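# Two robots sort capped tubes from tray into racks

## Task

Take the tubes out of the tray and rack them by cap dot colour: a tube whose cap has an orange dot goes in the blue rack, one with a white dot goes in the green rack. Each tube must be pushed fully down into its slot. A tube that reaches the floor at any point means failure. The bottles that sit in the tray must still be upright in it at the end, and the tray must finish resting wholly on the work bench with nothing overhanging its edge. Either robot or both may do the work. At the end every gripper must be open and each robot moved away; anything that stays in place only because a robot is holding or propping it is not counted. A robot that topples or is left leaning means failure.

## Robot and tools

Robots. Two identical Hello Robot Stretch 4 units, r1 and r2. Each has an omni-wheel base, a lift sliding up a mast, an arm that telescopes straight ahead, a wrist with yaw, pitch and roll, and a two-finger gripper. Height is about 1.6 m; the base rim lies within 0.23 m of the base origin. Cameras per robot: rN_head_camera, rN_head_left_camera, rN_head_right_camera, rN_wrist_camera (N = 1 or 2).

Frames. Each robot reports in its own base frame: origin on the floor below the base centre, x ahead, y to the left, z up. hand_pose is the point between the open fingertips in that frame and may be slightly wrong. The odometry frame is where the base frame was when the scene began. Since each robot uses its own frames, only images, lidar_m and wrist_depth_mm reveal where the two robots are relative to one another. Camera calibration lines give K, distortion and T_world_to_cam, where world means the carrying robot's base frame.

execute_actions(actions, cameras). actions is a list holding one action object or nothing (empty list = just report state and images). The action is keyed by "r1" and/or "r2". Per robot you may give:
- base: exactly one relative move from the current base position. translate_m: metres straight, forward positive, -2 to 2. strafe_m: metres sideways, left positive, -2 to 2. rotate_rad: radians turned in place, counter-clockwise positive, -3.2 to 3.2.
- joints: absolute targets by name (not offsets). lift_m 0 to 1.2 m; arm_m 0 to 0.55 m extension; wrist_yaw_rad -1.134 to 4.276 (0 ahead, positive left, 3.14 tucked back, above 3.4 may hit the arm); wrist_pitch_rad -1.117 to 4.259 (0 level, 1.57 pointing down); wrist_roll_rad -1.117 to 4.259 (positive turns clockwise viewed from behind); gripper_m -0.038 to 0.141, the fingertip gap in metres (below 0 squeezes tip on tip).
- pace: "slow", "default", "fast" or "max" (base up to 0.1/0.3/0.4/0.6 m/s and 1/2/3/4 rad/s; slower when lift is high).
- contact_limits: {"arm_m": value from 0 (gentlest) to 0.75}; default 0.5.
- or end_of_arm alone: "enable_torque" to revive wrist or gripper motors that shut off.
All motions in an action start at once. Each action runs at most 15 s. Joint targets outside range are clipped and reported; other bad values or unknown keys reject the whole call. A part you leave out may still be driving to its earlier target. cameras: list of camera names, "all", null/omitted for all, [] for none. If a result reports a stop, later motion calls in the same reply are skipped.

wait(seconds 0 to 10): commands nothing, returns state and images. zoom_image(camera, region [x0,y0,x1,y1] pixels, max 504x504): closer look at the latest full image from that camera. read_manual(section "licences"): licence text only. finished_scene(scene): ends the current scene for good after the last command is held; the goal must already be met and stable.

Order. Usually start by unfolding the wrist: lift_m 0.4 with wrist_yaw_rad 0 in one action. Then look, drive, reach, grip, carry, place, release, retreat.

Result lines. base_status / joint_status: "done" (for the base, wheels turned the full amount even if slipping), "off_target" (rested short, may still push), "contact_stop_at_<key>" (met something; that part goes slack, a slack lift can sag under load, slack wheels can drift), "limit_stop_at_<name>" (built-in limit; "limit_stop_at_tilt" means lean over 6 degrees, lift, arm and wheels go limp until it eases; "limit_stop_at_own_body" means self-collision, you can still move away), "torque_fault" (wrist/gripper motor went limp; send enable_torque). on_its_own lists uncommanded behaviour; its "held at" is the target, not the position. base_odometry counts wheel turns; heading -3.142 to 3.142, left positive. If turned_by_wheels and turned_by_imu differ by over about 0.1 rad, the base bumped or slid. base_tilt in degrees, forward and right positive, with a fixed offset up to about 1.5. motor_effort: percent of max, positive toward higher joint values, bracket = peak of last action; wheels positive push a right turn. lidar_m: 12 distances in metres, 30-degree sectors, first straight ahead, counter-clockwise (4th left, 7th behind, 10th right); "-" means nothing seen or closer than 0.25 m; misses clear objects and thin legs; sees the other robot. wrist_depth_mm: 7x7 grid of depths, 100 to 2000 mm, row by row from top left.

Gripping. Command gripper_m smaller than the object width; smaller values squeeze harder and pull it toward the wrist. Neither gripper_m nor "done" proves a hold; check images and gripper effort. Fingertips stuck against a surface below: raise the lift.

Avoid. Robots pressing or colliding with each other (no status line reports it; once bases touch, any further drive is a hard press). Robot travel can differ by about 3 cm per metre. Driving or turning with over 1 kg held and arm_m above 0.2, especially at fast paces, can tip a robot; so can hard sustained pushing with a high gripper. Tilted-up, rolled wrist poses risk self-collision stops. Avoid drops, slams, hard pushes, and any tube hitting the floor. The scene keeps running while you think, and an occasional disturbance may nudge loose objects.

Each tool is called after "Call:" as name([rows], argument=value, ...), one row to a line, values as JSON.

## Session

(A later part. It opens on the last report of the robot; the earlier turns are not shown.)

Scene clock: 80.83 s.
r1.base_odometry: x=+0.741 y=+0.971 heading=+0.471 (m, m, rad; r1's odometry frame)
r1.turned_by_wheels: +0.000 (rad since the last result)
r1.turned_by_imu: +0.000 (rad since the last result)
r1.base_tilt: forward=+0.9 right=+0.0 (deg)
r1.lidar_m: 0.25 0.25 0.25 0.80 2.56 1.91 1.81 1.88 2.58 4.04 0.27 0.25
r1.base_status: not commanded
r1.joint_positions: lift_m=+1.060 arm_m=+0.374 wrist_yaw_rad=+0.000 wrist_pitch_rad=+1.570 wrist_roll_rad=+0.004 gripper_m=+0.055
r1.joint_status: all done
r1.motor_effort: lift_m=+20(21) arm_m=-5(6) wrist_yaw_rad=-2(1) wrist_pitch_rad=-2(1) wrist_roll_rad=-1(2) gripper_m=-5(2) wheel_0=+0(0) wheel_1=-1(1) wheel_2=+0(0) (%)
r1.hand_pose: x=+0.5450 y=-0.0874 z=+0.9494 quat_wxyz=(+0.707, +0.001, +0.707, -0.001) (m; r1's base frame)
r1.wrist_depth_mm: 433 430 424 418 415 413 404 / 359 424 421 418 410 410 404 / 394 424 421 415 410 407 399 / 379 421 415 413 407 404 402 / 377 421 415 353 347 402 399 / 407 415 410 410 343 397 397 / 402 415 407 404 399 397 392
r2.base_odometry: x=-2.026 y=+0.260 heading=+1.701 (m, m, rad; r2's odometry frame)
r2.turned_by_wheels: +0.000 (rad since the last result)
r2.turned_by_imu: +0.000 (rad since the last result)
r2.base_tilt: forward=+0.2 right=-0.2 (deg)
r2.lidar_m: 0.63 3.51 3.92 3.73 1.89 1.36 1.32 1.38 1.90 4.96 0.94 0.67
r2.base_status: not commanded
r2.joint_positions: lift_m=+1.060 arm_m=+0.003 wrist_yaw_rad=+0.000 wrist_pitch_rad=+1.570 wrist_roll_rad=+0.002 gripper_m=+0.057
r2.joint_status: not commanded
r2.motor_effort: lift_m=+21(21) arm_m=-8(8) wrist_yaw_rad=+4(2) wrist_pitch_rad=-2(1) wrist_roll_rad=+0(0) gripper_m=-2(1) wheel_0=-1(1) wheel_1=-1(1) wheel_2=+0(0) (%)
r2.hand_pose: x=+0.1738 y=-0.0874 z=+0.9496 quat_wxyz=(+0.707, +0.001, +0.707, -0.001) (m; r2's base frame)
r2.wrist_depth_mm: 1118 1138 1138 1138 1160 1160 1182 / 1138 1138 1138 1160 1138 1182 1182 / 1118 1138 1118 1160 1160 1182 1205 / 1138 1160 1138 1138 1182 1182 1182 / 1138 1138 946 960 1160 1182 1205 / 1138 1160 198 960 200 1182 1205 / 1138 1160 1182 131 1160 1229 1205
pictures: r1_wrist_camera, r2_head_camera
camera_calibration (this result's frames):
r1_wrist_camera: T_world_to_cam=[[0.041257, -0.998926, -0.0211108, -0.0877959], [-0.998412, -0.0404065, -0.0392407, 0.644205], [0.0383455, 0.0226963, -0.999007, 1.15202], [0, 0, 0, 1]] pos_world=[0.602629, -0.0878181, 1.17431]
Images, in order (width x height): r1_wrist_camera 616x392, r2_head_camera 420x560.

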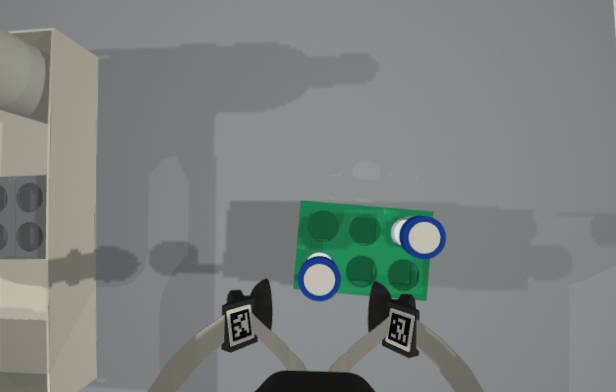

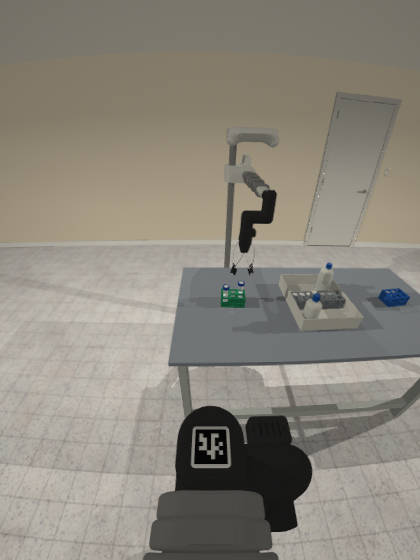

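Call:
execute_actions([
  {"r1": {"base": {"translate_m": -0.4}, "joints": {"arm_m": 0.005}, "pace": "fast"}},
], cameras=["r1_head_camera", "r2_head_camera"])

Call:
zoom_image(camera="r2_head_camera", region=[190, 250, 420, 350])

Scene clock: 84.40 s.
r1.base_odometry: x=+0.385 y=+0.790 heading=+0.470 (m, m, rad; r1's odometry frame)
r1.turned_by_wheels: +0.000 (rad since the last result)
r1.turned_by_imu: -0.002 (rad since the last result)
r1.base_tilt: forward=+1.0 right=+0.0 (deg)
r1.lidar_m: 0.58 0.60 0.85 4.70 1.98 1.47 1.41 1.47 2.00 4.04 4.20 0.62
r1.base_status: done
r1.joint_positions: lift_m=+1.060 arm_m=+0.006 wrist_yaw_rad=+0.000 wrist_pitch_rad=+1.570 wrist_roll_rad=+0.004 gripper_m=+0.055
r1.joint_status: all done
r1.motor_effort: lift_m=+21(20) arm_m=-5(7) wrist_yaw_rad=+1(2) wrist_pitch_rad=-1(1) wrist_roll_rad=-1(2) gripper_m=-5(2) wheel_0=-1(4) wheel_1=-3(9) wheel_2=-1(11) (%)
r1.hand_pose: x=+0.1769 y=-0.0874 z=+0.9495 quat_wxyz=(+0.707, +0.002, +0.707, -0.002) (m; r1's base frame)
r1.wrist_depth_mm: 1255 1255 1229 1205 1205 1182 1160 / 1229 1229 1205 1182 1160 1160 1118 / 1229 1229 1205 1205 1182 1160 1138 / 1205 1229 1182 1182 1160 1182 1138 / 1205 1229 1182 960 1160 1160 1138 / 1205 1182 960 960 946 1138 1138 / 1205 1182 1160 707 1182 1160 1138
r2.base_odometry: x=-2.026 y=+0.260 heading=+1.701 (m, m, rad; r2's odometry frame)
r2.turned_by_wheels: +0.000 (rad since the last result)
r2.turned_by_imu: +0.000 (rad since the last result)
r2.base_tilt: forward=+0.2 right=-0.2 (deg)
r2.lidar_m: 0.63 3.51 3.93 3.75 1.87 1.36 1.31 1.40 1.87 4.98 0.95 0.66
r2.base_status: not commanded
r2.joint_positions: lift_m=+1.060 arm_m=+0.003 wrist_yaw_rad=+0.000 wrist_pitch_rad=+1.570 wrist_roll_rad=+0.002 gripper_m=+0.057
r2.joint_status: not commanded
r2.motor_effort: lift_m=+21(21) arm_m=-8(8) wrist_yaw_rad=+1(2) wrist_pitch_rad=-1(1) wrist_roll_rad=+0(1) gripper_m=-2(2) wheel_0=-1(0) wheel_1=-1(1) wheel_2=+0(0) (%)
r2.hand_pose: x=+0.1738 y=-0.0874 z=+0.9496 quat_wxyz=(+0.707, +0.001, +0.707, -0.001) (m; r2's base frame)
r2.wrist_depth_mm: 1138 1118 1118 1160 1160 1160 1182 / 1138 1138 1138 1160 1160 1160 1182 / 1138 1138 1160 1160 1160 1160 1205 / 1160 1118 1160 1138 1160 1182 1205 / 1138 1138 960 946 1182 1205 1205 / 1160 1160 198 960 200 1182 1205 / 1138 1160 1160 131 1205 1205 1205
pictures: r1_head_camera, r2_head_camera
Images, in order (width x height): r1_head_camera 420x560, r2_head_camera 420x560.

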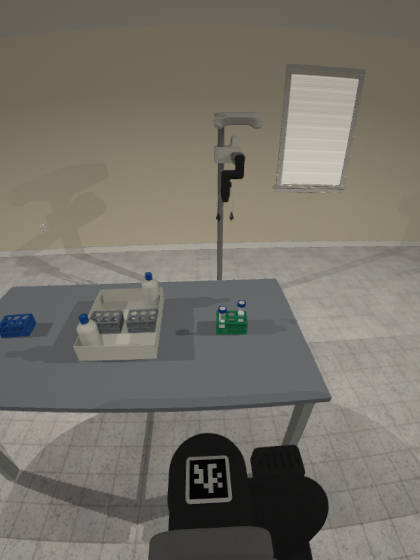

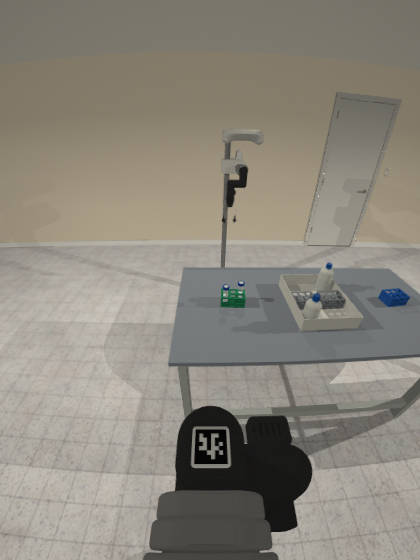

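Region (190, 250, 420, 350) of r2_head_camera's 420x560 image, scaled by 2.191, with more detail than that image has; it fills the top 219 rows of this view, and the rest is white.

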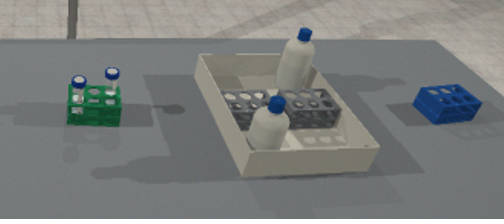

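Both tubes have white dots and are seated in the green rack. The bottles are upright, the tray is on the bench, and both robots have backed clear, so I'm ending scene 1.

Call:
finished_scene(scene=1)

The scene is finished: the task was done.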